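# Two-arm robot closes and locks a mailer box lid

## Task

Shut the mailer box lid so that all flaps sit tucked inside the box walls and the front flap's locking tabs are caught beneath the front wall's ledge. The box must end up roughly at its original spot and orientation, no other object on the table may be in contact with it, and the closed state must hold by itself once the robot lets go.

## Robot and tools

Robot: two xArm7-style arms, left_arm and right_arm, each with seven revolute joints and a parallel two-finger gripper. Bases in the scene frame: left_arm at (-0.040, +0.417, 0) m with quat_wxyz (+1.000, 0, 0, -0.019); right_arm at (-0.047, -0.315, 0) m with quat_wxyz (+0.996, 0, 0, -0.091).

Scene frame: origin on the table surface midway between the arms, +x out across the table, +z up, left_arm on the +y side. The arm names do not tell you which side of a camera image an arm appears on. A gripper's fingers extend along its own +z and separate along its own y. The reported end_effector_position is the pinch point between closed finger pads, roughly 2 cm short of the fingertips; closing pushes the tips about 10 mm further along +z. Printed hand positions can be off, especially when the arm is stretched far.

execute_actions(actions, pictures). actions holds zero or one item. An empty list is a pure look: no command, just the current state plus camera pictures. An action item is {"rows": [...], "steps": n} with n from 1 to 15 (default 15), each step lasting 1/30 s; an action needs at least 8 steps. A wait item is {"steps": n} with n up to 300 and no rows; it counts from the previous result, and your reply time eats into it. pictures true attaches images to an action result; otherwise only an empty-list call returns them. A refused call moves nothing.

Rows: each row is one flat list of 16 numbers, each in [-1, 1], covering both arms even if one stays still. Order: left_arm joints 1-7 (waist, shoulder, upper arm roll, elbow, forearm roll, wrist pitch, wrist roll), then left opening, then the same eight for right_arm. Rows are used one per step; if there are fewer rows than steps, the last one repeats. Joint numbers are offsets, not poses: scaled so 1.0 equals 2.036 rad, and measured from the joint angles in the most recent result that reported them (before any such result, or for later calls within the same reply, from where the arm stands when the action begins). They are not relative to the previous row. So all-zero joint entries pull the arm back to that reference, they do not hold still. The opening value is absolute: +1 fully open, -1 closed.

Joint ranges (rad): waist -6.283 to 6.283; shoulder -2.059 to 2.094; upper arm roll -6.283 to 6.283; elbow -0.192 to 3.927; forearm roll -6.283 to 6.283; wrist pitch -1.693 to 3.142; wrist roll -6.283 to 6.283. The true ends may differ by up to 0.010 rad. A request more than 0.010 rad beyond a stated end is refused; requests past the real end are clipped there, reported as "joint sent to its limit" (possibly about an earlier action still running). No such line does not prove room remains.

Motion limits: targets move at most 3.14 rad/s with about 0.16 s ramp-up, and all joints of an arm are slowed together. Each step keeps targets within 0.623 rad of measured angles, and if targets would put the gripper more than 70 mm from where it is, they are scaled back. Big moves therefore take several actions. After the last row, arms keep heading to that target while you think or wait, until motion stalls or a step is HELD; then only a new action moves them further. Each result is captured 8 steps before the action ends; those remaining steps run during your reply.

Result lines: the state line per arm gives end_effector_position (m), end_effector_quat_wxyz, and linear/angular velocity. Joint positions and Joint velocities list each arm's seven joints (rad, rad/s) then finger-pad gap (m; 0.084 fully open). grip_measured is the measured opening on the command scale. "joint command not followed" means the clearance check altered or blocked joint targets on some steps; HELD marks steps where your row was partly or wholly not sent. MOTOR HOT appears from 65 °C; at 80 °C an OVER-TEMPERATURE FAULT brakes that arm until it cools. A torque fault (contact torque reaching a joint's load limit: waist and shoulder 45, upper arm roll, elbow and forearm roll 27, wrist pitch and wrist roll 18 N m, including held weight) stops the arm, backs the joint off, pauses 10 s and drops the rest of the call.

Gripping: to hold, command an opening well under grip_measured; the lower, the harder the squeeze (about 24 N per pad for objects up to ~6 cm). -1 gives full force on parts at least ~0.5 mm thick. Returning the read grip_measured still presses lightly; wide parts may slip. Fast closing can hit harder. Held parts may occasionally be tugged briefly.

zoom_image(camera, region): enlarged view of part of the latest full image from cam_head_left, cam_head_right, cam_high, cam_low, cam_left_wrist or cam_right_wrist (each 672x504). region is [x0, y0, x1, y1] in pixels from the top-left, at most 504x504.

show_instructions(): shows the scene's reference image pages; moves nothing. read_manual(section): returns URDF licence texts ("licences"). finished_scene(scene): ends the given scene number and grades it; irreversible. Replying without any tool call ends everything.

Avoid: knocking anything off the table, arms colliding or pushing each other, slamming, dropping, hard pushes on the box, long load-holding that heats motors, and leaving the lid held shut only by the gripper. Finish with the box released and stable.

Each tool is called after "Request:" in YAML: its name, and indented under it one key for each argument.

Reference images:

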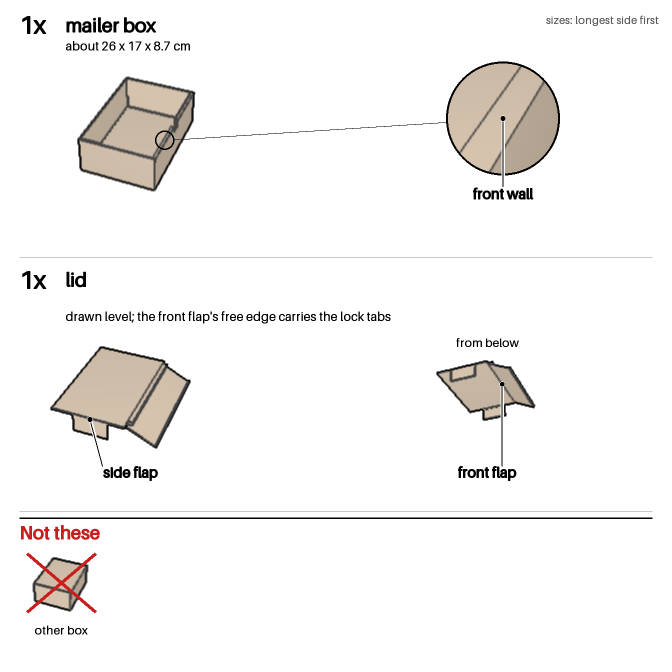

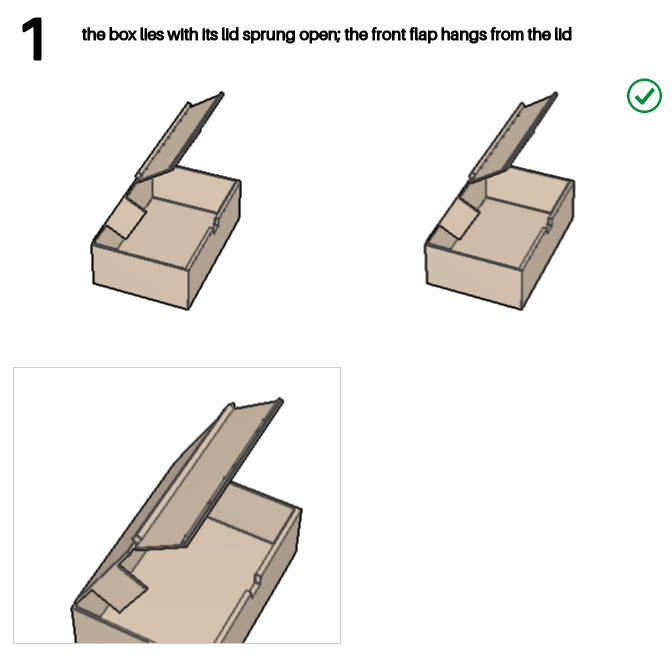

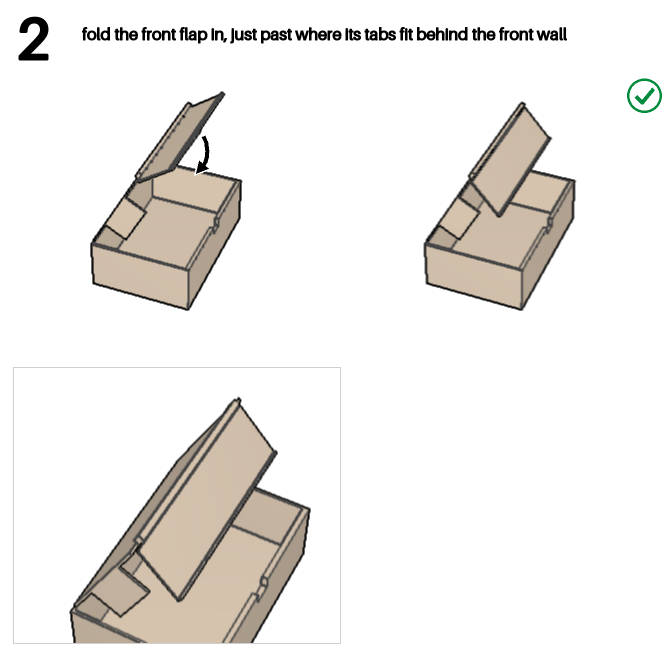

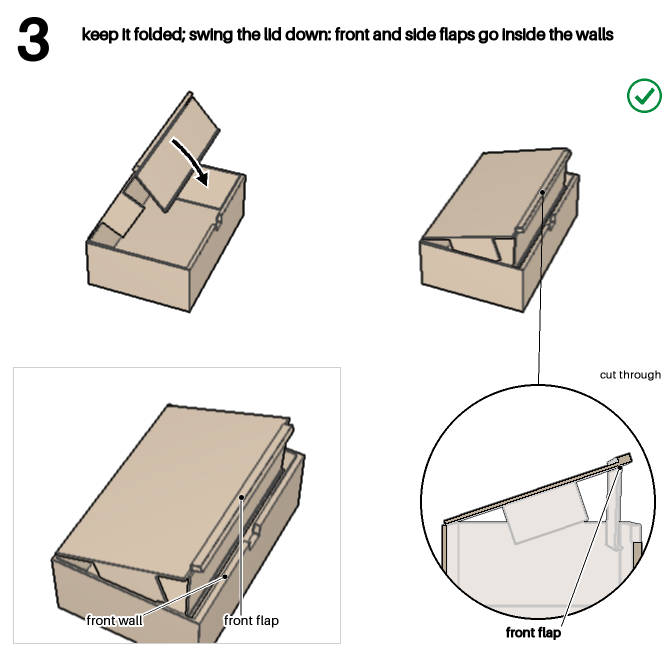

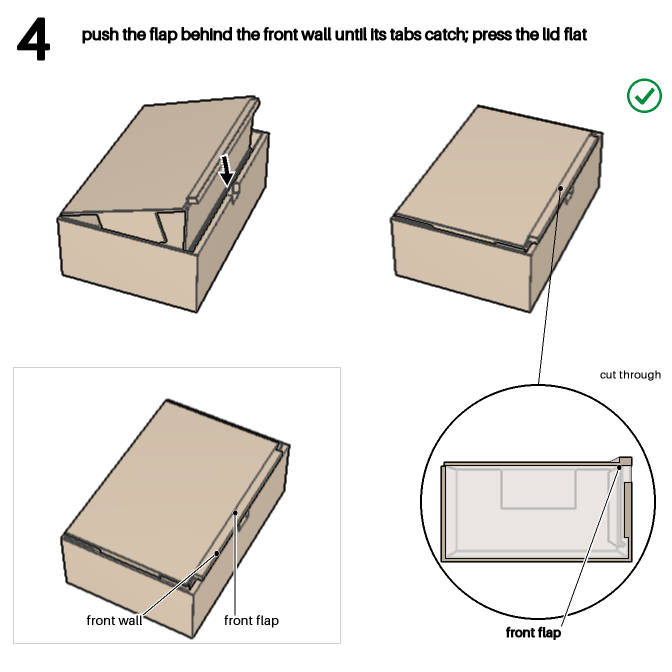

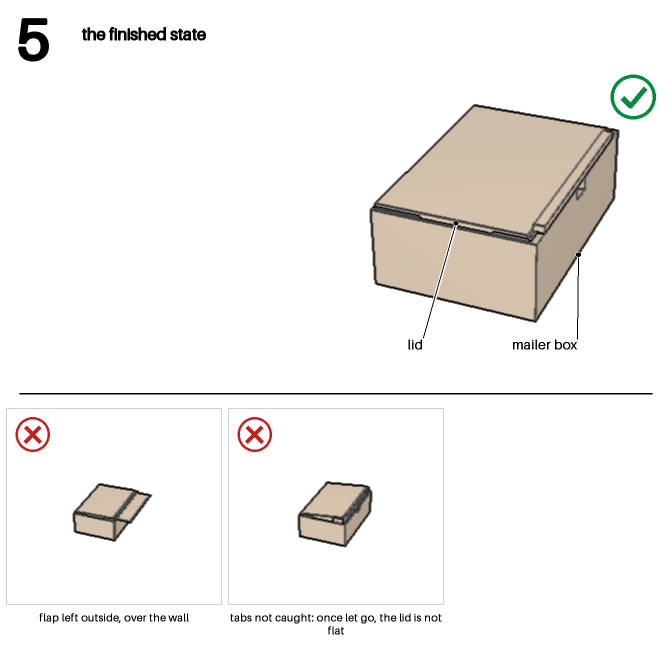

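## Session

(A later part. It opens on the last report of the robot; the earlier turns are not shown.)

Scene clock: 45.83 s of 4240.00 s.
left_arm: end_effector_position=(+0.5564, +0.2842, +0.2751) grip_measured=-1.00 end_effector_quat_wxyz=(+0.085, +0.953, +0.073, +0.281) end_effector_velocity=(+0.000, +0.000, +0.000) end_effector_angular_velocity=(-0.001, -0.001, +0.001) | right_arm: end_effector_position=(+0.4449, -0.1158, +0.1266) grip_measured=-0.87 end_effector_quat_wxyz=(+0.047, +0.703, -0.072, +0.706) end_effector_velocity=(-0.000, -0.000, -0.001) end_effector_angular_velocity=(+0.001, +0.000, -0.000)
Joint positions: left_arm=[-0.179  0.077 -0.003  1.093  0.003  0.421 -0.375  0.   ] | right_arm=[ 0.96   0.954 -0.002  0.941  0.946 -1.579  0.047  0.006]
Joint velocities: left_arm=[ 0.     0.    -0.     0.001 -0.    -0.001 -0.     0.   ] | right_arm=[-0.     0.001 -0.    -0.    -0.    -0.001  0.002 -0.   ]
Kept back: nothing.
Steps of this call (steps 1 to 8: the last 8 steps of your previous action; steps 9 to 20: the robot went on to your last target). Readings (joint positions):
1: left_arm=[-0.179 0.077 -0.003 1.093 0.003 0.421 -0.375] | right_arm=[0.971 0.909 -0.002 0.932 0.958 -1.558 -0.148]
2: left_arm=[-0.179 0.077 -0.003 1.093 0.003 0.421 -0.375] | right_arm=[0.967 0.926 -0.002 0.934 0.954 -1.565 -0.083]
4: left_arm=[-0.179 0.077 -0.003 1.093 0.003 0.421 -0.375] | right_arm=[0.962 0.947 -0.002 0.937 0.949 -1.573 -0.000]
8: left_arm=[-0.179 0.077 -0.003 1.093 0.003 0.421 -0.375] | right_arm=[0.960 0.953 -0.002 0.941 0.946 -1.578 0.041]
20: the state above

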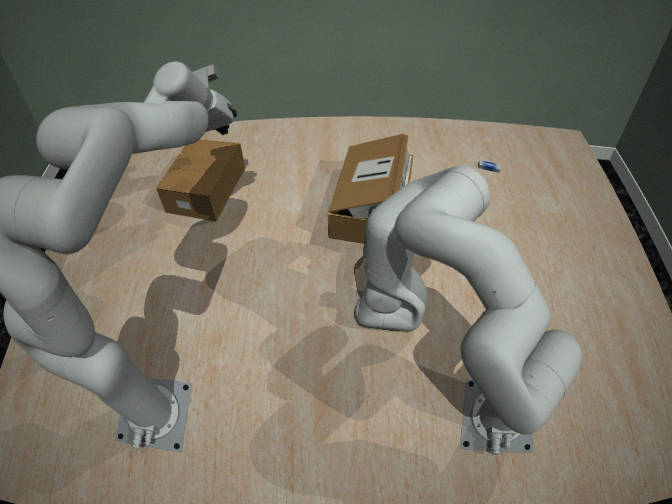

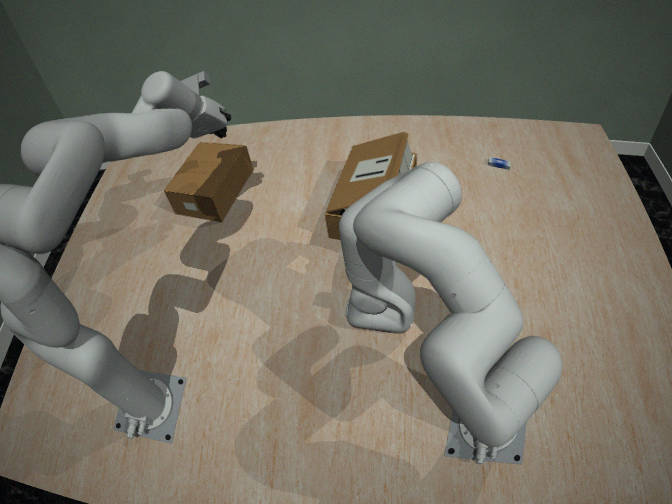

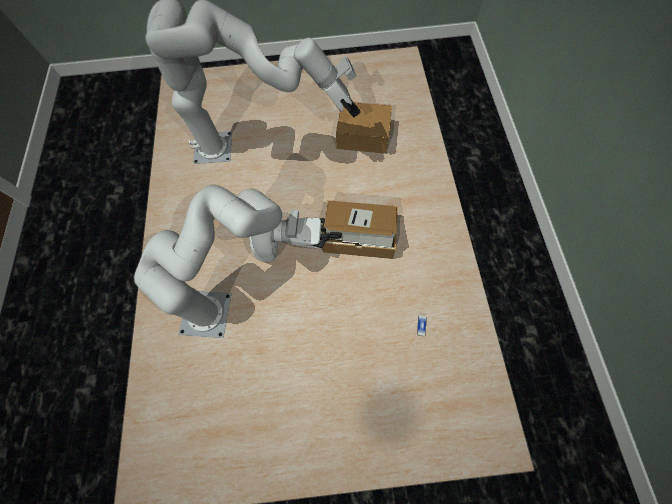

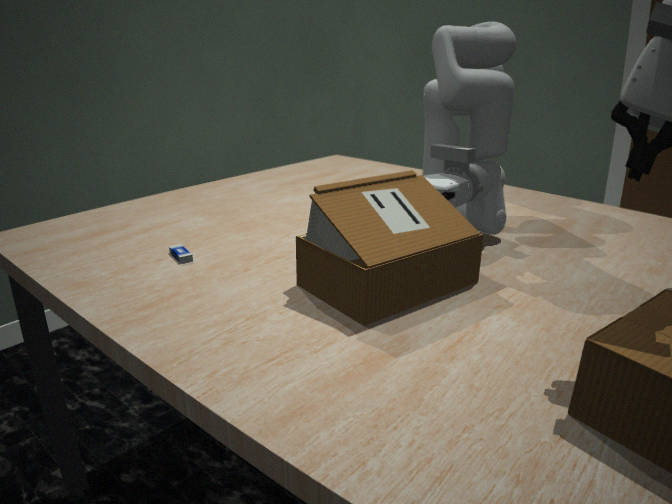

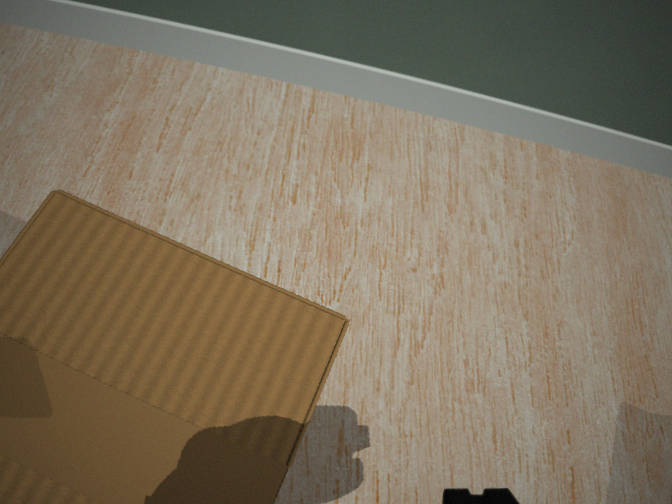

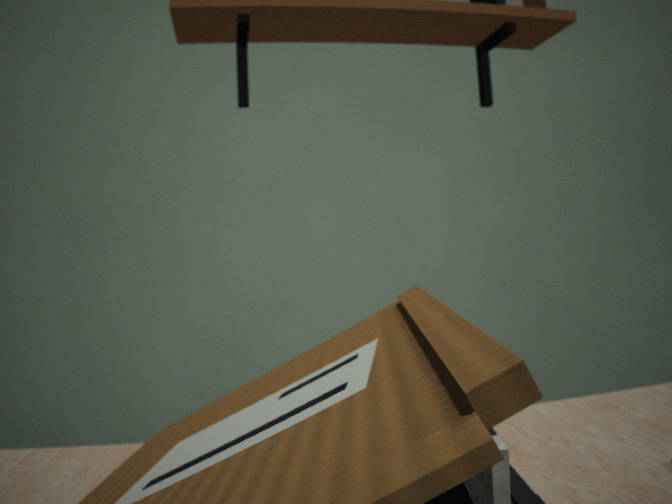

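Request:
execute_actions:
  actions:
    - {"rows":[[-0.249,0.259,0,0.1,0,-0.399,0,-1,0,0,0,0,0,0.03,0.05,-0.85]]}

Request:
execute_actions:
  actions:
    - {"steps":35}

Request:
execute_actions:
  actions:
    - {"rows":[[0,0.02,0,0,0,0,0,-1,0,0,0,0,0,0,0,-0.8],[0,0.02,0,0,0,0,0,-1,0,0,0,0,0,0,0,-0.8],[0,0.02,0,0,0,0,0,-1,0,0,0,0,0,0,0,-0.8],[0,0.02,0,0,0,0,0,-1,0,0,0,0,0,0,0,-0.8],[0,0.02,0,0,0,0,0,-1,0,0,0,0,0,0,0,-0.8],[0,0.03,0,0,0,0,0,-1,0,0,0,0,0,0,0,-0.8],[0,0.03,0,0,0,0,0,-1,0,0,0,0,0,0,0,-0.8],[0,0.03,0,0,0,0,0,-1,0,0,0,0,0,0,0,-0.8],[0,0.03,0,0,0,0,0,-1,0,0,0,0,0,0,0,-0.8],[0,0.037,0,0,0,0,0,-1,0,0,0,0,0,0,0,-0.8],[0,0.037,0,0,0,0,0,-1,0,0,0,0,0,0,0,-0.8],[0,0.037,0,0,0,0,0,-1,0,0,0,0,0,0,0,-0.8],[0,0.043,0,0,0,0,0,-1,0,0,0,0,0,0,0,-0.8]]}

Request:
execute_actions:
  actions:
    - {"steps":18}
  pictures: true

Request:
zoom_image:
  camera: "cam_high"
  region: [290,180,430,280]

Scene clock: 46.90 s of 4240.00 s.
left_arm: end_effector_position=(+0.5704, +0.2127, +0.2575) grip_measured=-1.00 end_effector_quat_wxyz=(+0.111, +0.945, +0.023, +0.305) end_effector_velocity=(+0.030, -0.453, -0.115) end_effector_angular_velocity=(-0.131, -0.358, -0.655) | right_arm: end_effector_position=(+0.4490, -0.1159, +0.1157) grip_measured=-0.87 end_effector_quat_wxyz=(+0.015, +0.715, -0.106, +0.691) end_effector_velocity=(+0.006, -0.002, -0.041) end_effector_angular_velocity=(+0.215, +0.113, -0.005)
Joint positions: left_arm=[-0.282  0.185 -0.004  1.135  0.003  0.288 -0.375  0.   ] | right_arm=[ 0.96   0.952 -0.002  0.943  0.945 -1.529  0.134  0.006]
Joint velocities: left_arm=[-0.598  0.612 -0.054  0.202  0.003 -0.791  0.001  0.   ] | right_arm=[ 0.001  0.009  0.004 -0.006 -0.002  0.136  0.204  0.   ]
Steps of this call (steps 1 to 15: the robot went on to your last target; steps 16 to 25: nothing new was sent; steps 26 to 32: the first 7 steps of this action). Readings (joint positions):
26: left_arm=[-0.180 0.077 -0.003 1.094 0.003 0.420 -0.375] | right_arm=[0.960 0.954 -0.002 0.941 0.946 -1.578 0.048]
27: left_arm=[-0.184 0.082 -0.001 1.096 0.003 0.413 -0.375] | right_arm=[0.960 0.954 -0.002 0.941 0.946 -1.574 0.055]
29: left_arm=[-0.218 0.117 0.004 1.113 0.002 0.366 -0.375] | right_arm=[0.960 0.952 -0.002 0.942 0.946 -1.553 0.094]
32: the state above

Scene clock: 48.07 s of 4240.00 s.
left_arm: end_effector_position=(+0.5179, -0.0780, +0.2141) grip_measured=-1.00 end_effector_quat_wxyz=(+0.270, +0.843, -0.150, +0.440) end_effector_velocity=(-0.002, -0.003, -0.002) end_effector_angular_velocity=(+0.000, +0.002, -0.005) | right_arm: end_effector_position=(+0.4490, -0.1167, +0.1112) grip_measured=-0.86 end_effector_quat_wxyz=(+0.011, +0.719, -0.111, +0.686) end_effector_velocity=(+0.000, +0.000, -0.000) end_effector_angular_velocity=(+0.001, +0.001, +0.000)
Joint positions: left_arm=[-0.686  0.604 -0.003  1.297  0.003 -0.391 -0.375  0.   ] | right_arm=[ 0.96   0.954 -0.002  0.941  0.946 -1.518  0.149  0.006]
Joint velocities: left_arm=[-0.003  0.004 -0.002  0.001 -0.001 -0.001  0.001  0.   ] | right_arm=[-0.    -0.001  0.     0.001 -0.     0.002  0.     0.   ]
Kept back: nothing.
Steps of this call (steps 1 to 8: the last 8 steps of your previous action; steps 9 to 35: the robot went on to your last target). Readings (joint positions):
1: left_arm=[-0.302 0.205 -0.005 1.142 0.003 0.261 -0.375] | right_arm=[0.960 0.952 -0.002 0.943 0.945 -1.526 0.140]
2: left_arm=[-0.321 0.224 -0.004 1.150 0.003 0.232 -0.375] | right_arm=[0.960 0.952 -0.002 0.942 0.945 -1.523 0.143]
4: left_arm=[-0.358 0.263 -0.003 1.165 0.003 0.171 -0.375] | right_arm=[0.960 0.953 -0.002 0.942 0.945 -1.520 0.147]
8: left_arm=[-0.433 0.341 -0.004 1.195 0.003 0.043 -0.375] | right_arm=[0.960 0.953 -0.002 0.941 0.945 -1.518 0.149]
35: the state above

Scene clock: 48.30 s of 4240.00 s.
left_arm: end_effector_position=(+0.5155, -0.0755, +0.1822) grip_measured=-1.00 end_effector_quat_wxyz=(+0.260, +0.854, -0.152, +0.424) end_effector_velocity=(-0.006, +0.006, -0.117) end_effector_angular_velocity=(+0.097, +0.110, +0.000) | right_arm: end_effector_position=(+0.4487, -0.1175, +0.1094) grip_measured=-0.82 end_effector_quat_wxyz=(+0.012, +0.721, -0.111, +0.684) end_effector_velocity=(+0.001, +0.005, +0.004) end_effector_angular_velocity=(+0.008, -0.008, +0.008)
Joint positions: left_arm=[-0.686  0.645 -0.003  1.295  0.003 -0.391 -0.375  0.   ] | right_arm=[ 0.959  0.956 -0.002  0.94   0.946 -1.516  0.149  0.008]
Joint velocities: left_arm=[-0.     0.175  0.     0.022  0.    -0.007 -0.     0.   ] | right_arm=[ 0.002 -0.005  0.003  0.008 -0.004 -0.    -0.002  0.001]
Steps of this call (steps 1 to 7: the first 7 steps of this action). Readings (joint positions):
1: left_arm=[-0.686 0.604 -0.003 1.297 0.003 -0.392 -0.375] | right_arm=[0.960 0.954 -0.002 0.941 0.946 -1.518 0.149]
2: left_arm=[-0.686 0.608 -0.003 1.298 0.003 -0.392 -0.375] | right_arm=[0.960 0.954 -0.002 0.940 0.946 -1.517 0.149]
4: left_arm=[-0.686 0.624 -0.003 1.299 0.003 -0.392 -0.375] | right_arm=[0.959 0.956 -0.002 0.939 0.946 -1.516 0.149]
7: the state above

Scene clock: 48.90 s of 4240.00 s.
left_arm: end_effector_position=(+0.5156, -0.0758, +0.1643) grip_measured=-1.00 end_effector_quat_wxyz=(+0.257, +0.858, -0.153, +0.418) end_effector_velocity=(+0.001, +0.002, +0.000) end_effector_angular_velocity=(+0.001, -0.002, +0.001) | right_arm: end_effector_position=(+0.4490, -0.1169, +0.1111) grip_measured=-0.82 end_effector_quat_wxyz=(+0.011, +0.719, -0.111, +0.686) end_effector_velocity=(+0.001, -0.001, -0.001) end_effector_angular_velocity=(-0.000, +0.001, -0.002)
Joint positions: left_arm=[-0.686  0.679 -0.003  1.304  0.003 -0.402 -0.375  0.   ] | right_arm=[ 0.96   0.954 -0.002  0.941  0.946 -1.518  0.149  0.008]
Joint velocities: left_arm=[ 0.002 -0.     0.001 -0.002  0.001 -0.002  0.001  0.   ] | right_arm=[-0.003  0.001  0.     0.001 -0.001  0.001 -0.001 -0.   ]
Kept back: nothing.
Steps of this call (steps 1 to 8: the last 8 steps of your previous action; steps 9 to 18: the robot went on to your last target). Readings (joint positions):
1: left_arm=[-0.686 0.651 -0.003 1.296 0.003 -0.391 -0.375] | right_arm=[0.959 0.955 -0.001 0.940 0.946 -1.516 0.149]
2: left_arm=[-0.686 0.656 -0.003 1.296 0.003 -0.391 -0.375] | right_arm=[0.960 0.955 -0.001 0.940 0.946 -1.516 0.149]
4: left_arm=[-0.686 0.663 -0.003 1.297 0.003 -0.391 -0.375] | right_arm=[0.960 0.955 -0.001 0.940 0.946 -1.516 0.149]
8: left_arm=[-0.686 0.675 -0.003 1.303 0.002 -0.397 -0.375] | right_arm=[0.960 0.955 -0.002 0.940 0.946 -1.517 0.149]
18: the state above

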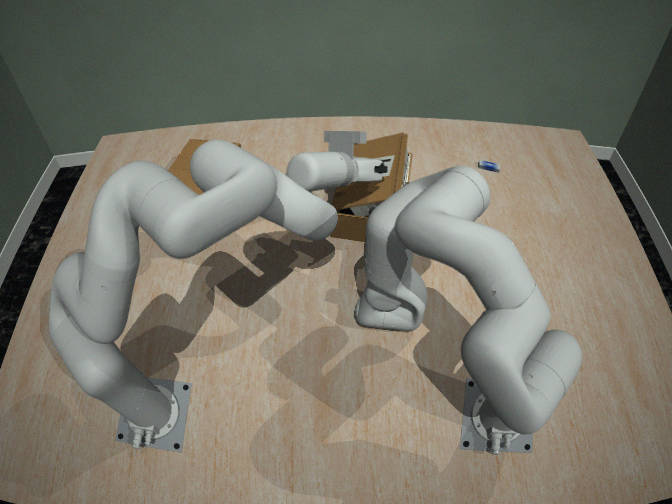

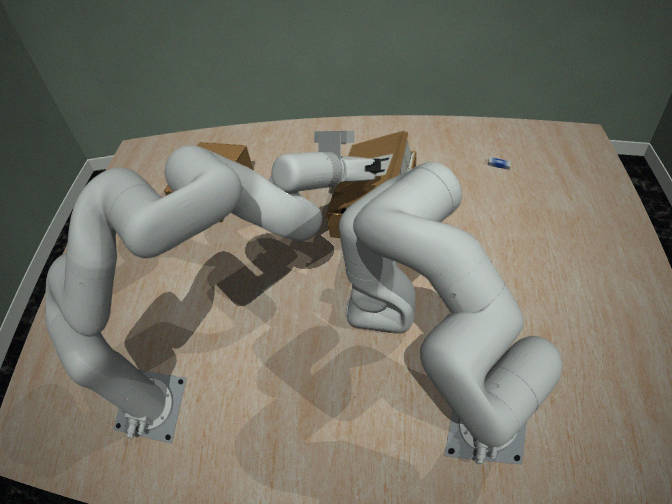

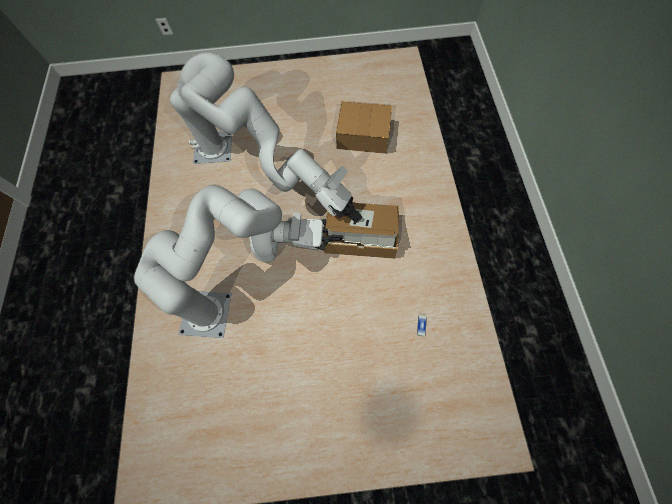

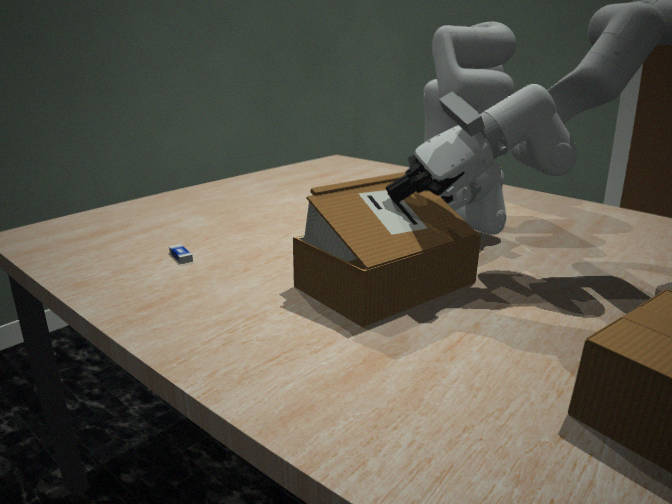

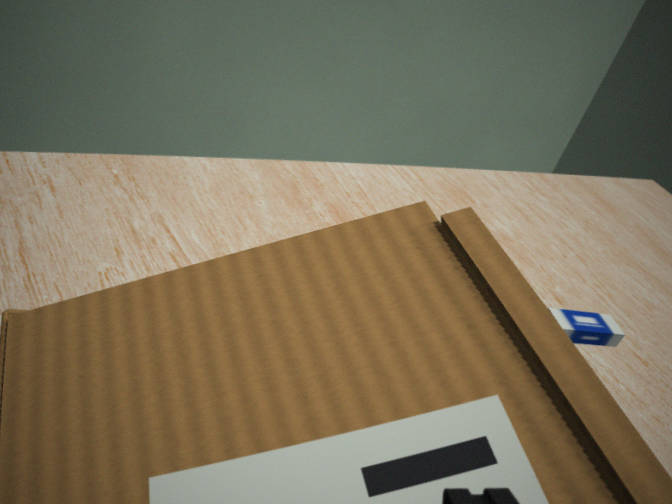

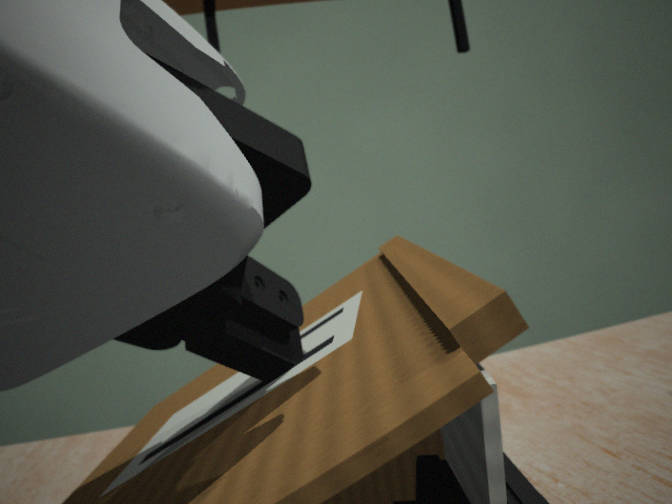

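Region (290, 180, 430, 280) of cam_high's 672x504 image, scaled by 3.600, with more detail than that image has; it fills the top 360 rows of this view, and the rest is white.

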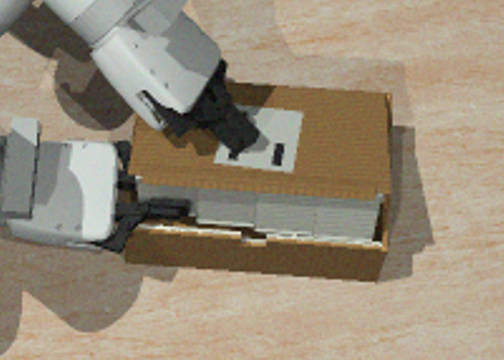

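Request:
execute_actions:
  actions:
    - {"rows":[[0,-0.01,0,0,0,0,0,-1,0,0,0,0,-0.04,-0.02,0.17,-0.8]]}

Request:
execute_actions:
  actions:
    - {"steps":18}
  pictures: true

Request:
zoom_image:
  camera: "cam_high"
  region: [290,180,430,280]

Scene clock: 49.47 s of 4240.00 s.
left_arm: end_effector_position=(+0.5152, -0.0746, +0.1697) grip_measured=-1.00 end_effector_quat_wxyz=(+0.257, +0.857, -0.152, +0.419) end_effector_velocity=(-0.001, -0.011, +0.026) end_effector_angular_velocity=(-0.027, -0.024, -0.012) | right_arm: end_effector_position=(+0.4489, -0.1030, +0.1162) grip_measured=-0.82 end_effector_quat_wxyz=(-0.089, +0.699, -0.173, +0.688) end_effector_velocity=(-0.002, +0.091, +0.045) end_effector_angular_velocity=(+1.401, -0.335, +0.295)
Joint positions: left_arm=[-0.685  0.666 -0.002  1.297  0.003 -0.398 -0.374  0.   ] | right_arm=[ 0.96   0.956 -0.001  0.94   0.89  -1.543  0.383  0.008]
Joint velocities: left_arm=[-0.004 -0.028 -0.009  0.013  0.002  0.005  0.     0.   ] | right_arm=[ 0.003 -0.     0.002  0.004 -0.341 -0.177  1.423  0.002]
Steps of this call (steps 1 to 10: the robot went on to your last target; steps 11 to 17: the first 7 steps of this action). Readings (joint positions):
11: left_arm=[-0.686 0.679 -0.003 1.304 0.003 -0.402 -0.375] | right_arm=[0.960 0.954 -0.002 0.941 0.945 -1.518 0.150]
12: left_arm=[-0.686 0.677 -0.003 1.304 0.003 -0.402 -0.375] | right_arm=[0.960 0.954 -0.002 0.941 0.944 -1.519 0.158]
14: left_arm=[-0.686 0.671 -0.002 1.300 0.002 -0.400 -0.374] | right_arm=[0.960 0.954 -0.002 0.940 0.930 -1.525 0.219]
17: the state above

Scene clock: 50.07 s of 4240.00 s.
left_arm: end_effector_position=(+0.5169, -0.0768, +0.1784) grip_measured=-1.00 end_effector_quat_wxyz=(+0.261, +0.853, -0.152, +0.425) end_effector_velocity=(-0.001, -0.003, +0.006) end_effector_angular_velocity=(-0.007, -0.008, -0.004) | right_arm: end_effector_position=(+0.4489, -0.0955, +0.1214) grip_measured=-0.82 end_effector_quat_wxyz=(-0.138, +0.685, -0.201, +0.686) end_effector_velocity=(+0.000, -0.001, -0.000) end_effector_angular_velocity=(-0.002, +0.000, -0.001)
Joint positions: left_arm=[-0.686  0.66  -0.003  1.304  0.002 -0.401 -0.375  0.   ] | right_arm=[ 0.96   0.954 -0.001  0.941  0.864 -1.559  0.495  0.008]
Joint velocities: left_arm=[-0.002 -0.004 -0.001  0.003  0.001 -0.003 -0.     0.   ] | right_arm=[-0.     0.001 -0.001 -0.    -0.     0.    -0.001 -0.   ]
Kept back: nothing.
Steps of this call (steps 1 to 8: the last 8 steps of your previous action; steps 9 to 18: the robot went on to your last target). Readings (joint positions):
1: left_arm=[-0.686 0.665 -0.003 1.298 0.003 -0.398 -0.374] | right_arm=[0.960 0.955 -0.001 0.940 0.880 -1.548 0.425]
2: left_arm=[-0.686 0.664 -0.003 1.298 0.003 -0.399 -0.374] | right_arm=[0.960 0.955 -0.002 0.940 0.874 -1.552 0.453]
4: left_arm=[-0.686 0.663 -0.004 1.300 0.003 -0.399 -0.375] | right_arm=[0.959 0.955 -0.002 0.941 0.868 -1.556 0.479]
8: left_arm=[-0.686 0.662 -0.003 1.302 0.003 -0.400 -0.375] | right_arm=[0.960 0.954 -0.002 0.941 0.865 -1.558 0.493]
18: the state above

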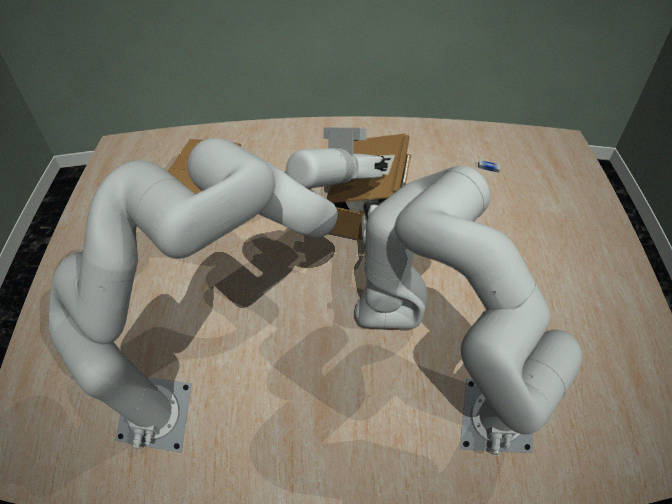

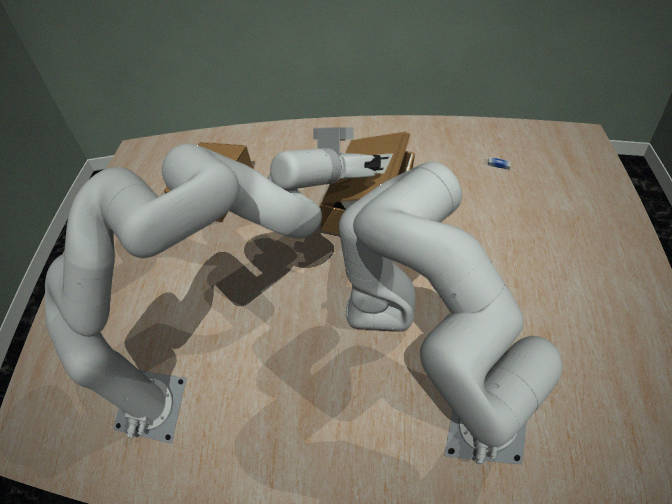

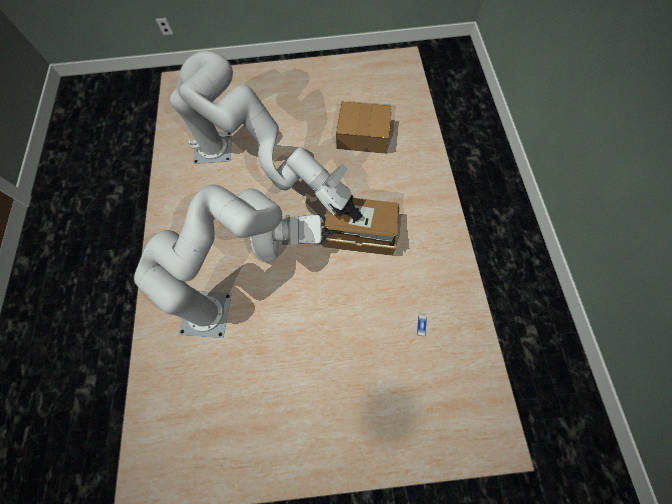

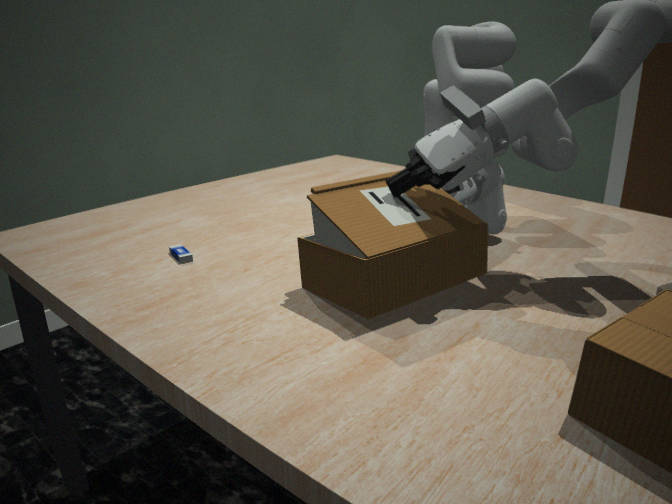

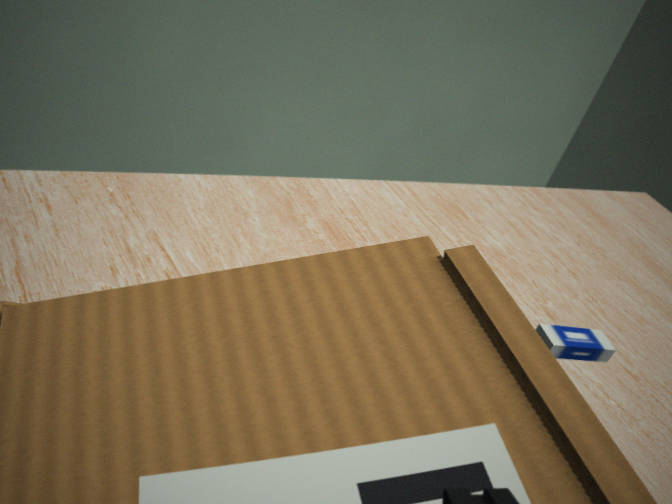

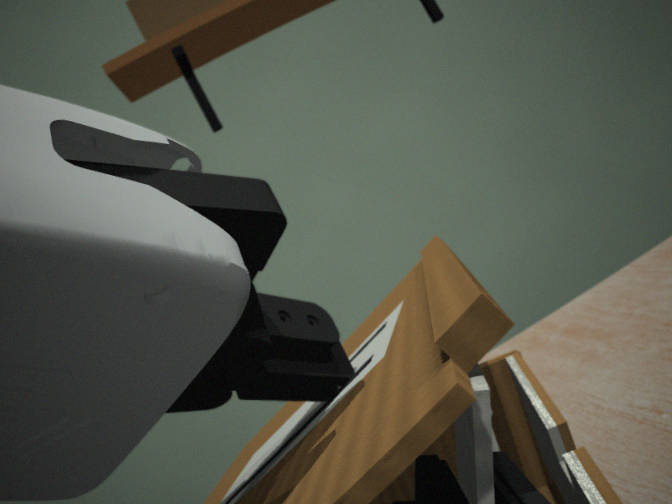

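Region (290, 180, 430, 280) of cam_high's 672x504 image, scaled by 3.600, with more detail than that image has; it fills the top 360 rows of this view, and the rest is white.

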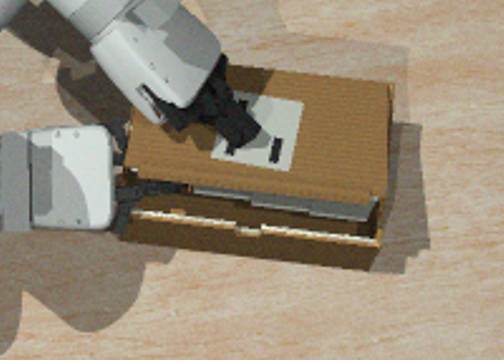

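Request:
execute_actions:
  actions:
    - {"rows":[[0,0.012,0,0,0,0,0,-1,0,0,0,0,0,0.02,0,-0.8]],"steps":15}
  pictures: true

Scene clock: 51.57 s of 4240.00 s.
left_arm: end_effector_position=(+0.5171, -0.0751, +0.1658) grip_measured=-1.00 end_effector_quat_wxyz=(+0.257, +0.857, -0.152, +0.420) end_effector_velocity=(-0.000, +0.001, -0.020) end_effector_angular_velocity=(+0.017, +0.017, +0.001) | right_arm: end_effector_position=(+0.4509, -0.0962, +0.1112) grip_measured=-0.82 end_effector_quat_wxyz=(-0.135, +0.698, -0.204, +0.673) end_effector_velocity=(+0.006, +0.007, +0.001) end_effector_angular_velocity=(+0.022, +0.022, +0.006)
Joint positions: left_arm=[-0.685  0.68  -0.002  1.306  0.002 -0.404 -0.375  0.   ] | right_arm=[ 0.96   0.955 -0.001  0.94   0.864 -1.522  0.495  0.008]
Joint velocities: left_arm=[ 0.     0.033  0.001  0.008 -0.001 -0.001  0.001  0.   ] | right_arm=[ 0.008 -0.016 -0.001  0.013  0.     0.043 -0.002 -0.002]
Steps of this call (steps 1 to 15: the robot went on to your last target; steps 16 to 38: nothing new was sent; steps 39 to 45: the first 7 steps of this action). Readings (joint positions):
39: left_arm=[-0.686 0.659 -0.003 1.304 0.003 -0.402 -0.375] | right_arm=[0.960 0.954 -0.002 0.941 0.864 -1.558 0.495]
40: left_arm=[-0.686 0.662 -0.003 1.305 0.003 -0.402 -0.375] | right_arm=[0.960 0.954 -0.002 0.941 0.864 -1.552 0.495]
42: left_arm=[-0.685 0.672 -0.002 1.306 0.002 -0.403 -0.375] | right_arm=[0.960 0.954 -0.001 0.940 0.864 -1.535 0.495]
45: the state above

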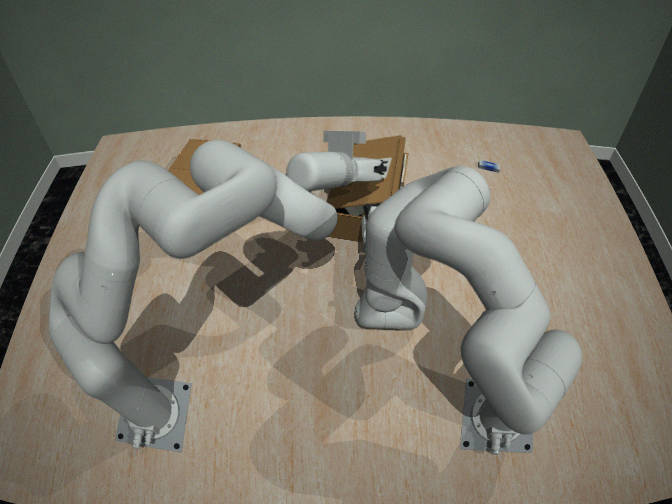

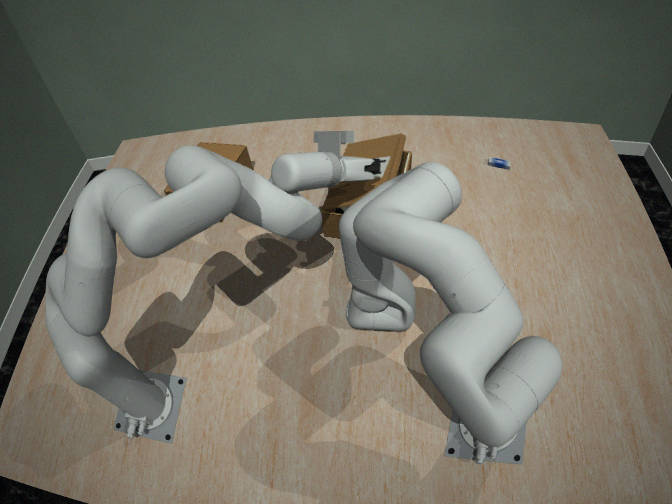

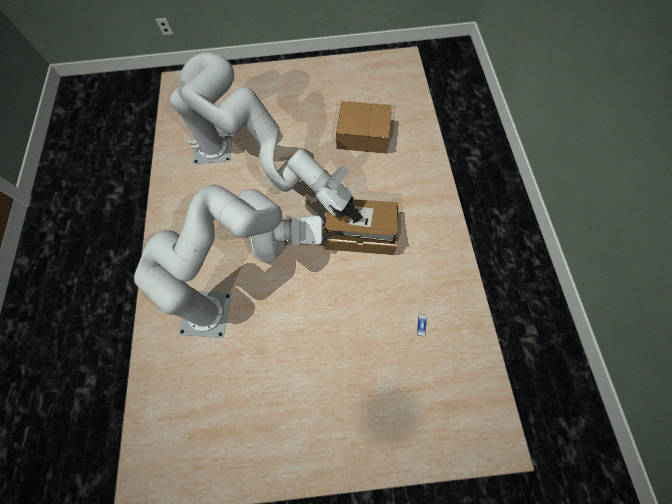

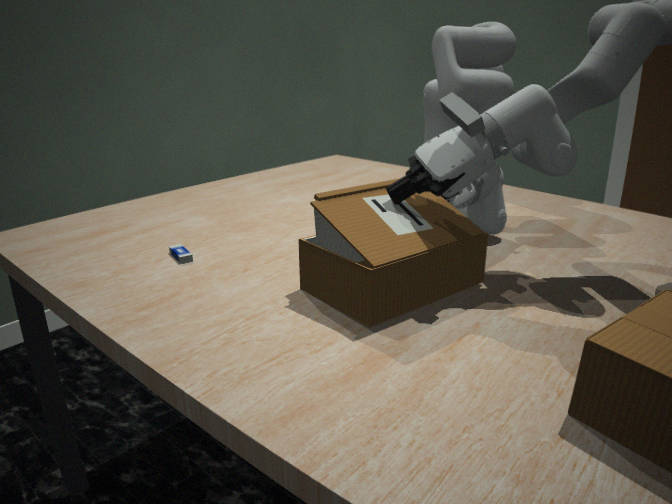

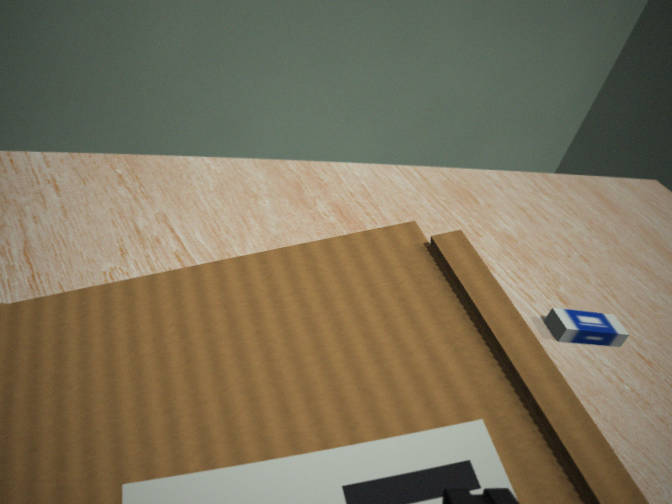

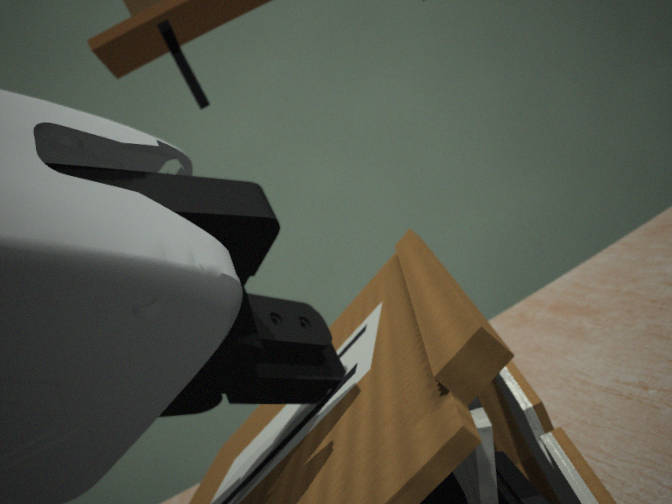

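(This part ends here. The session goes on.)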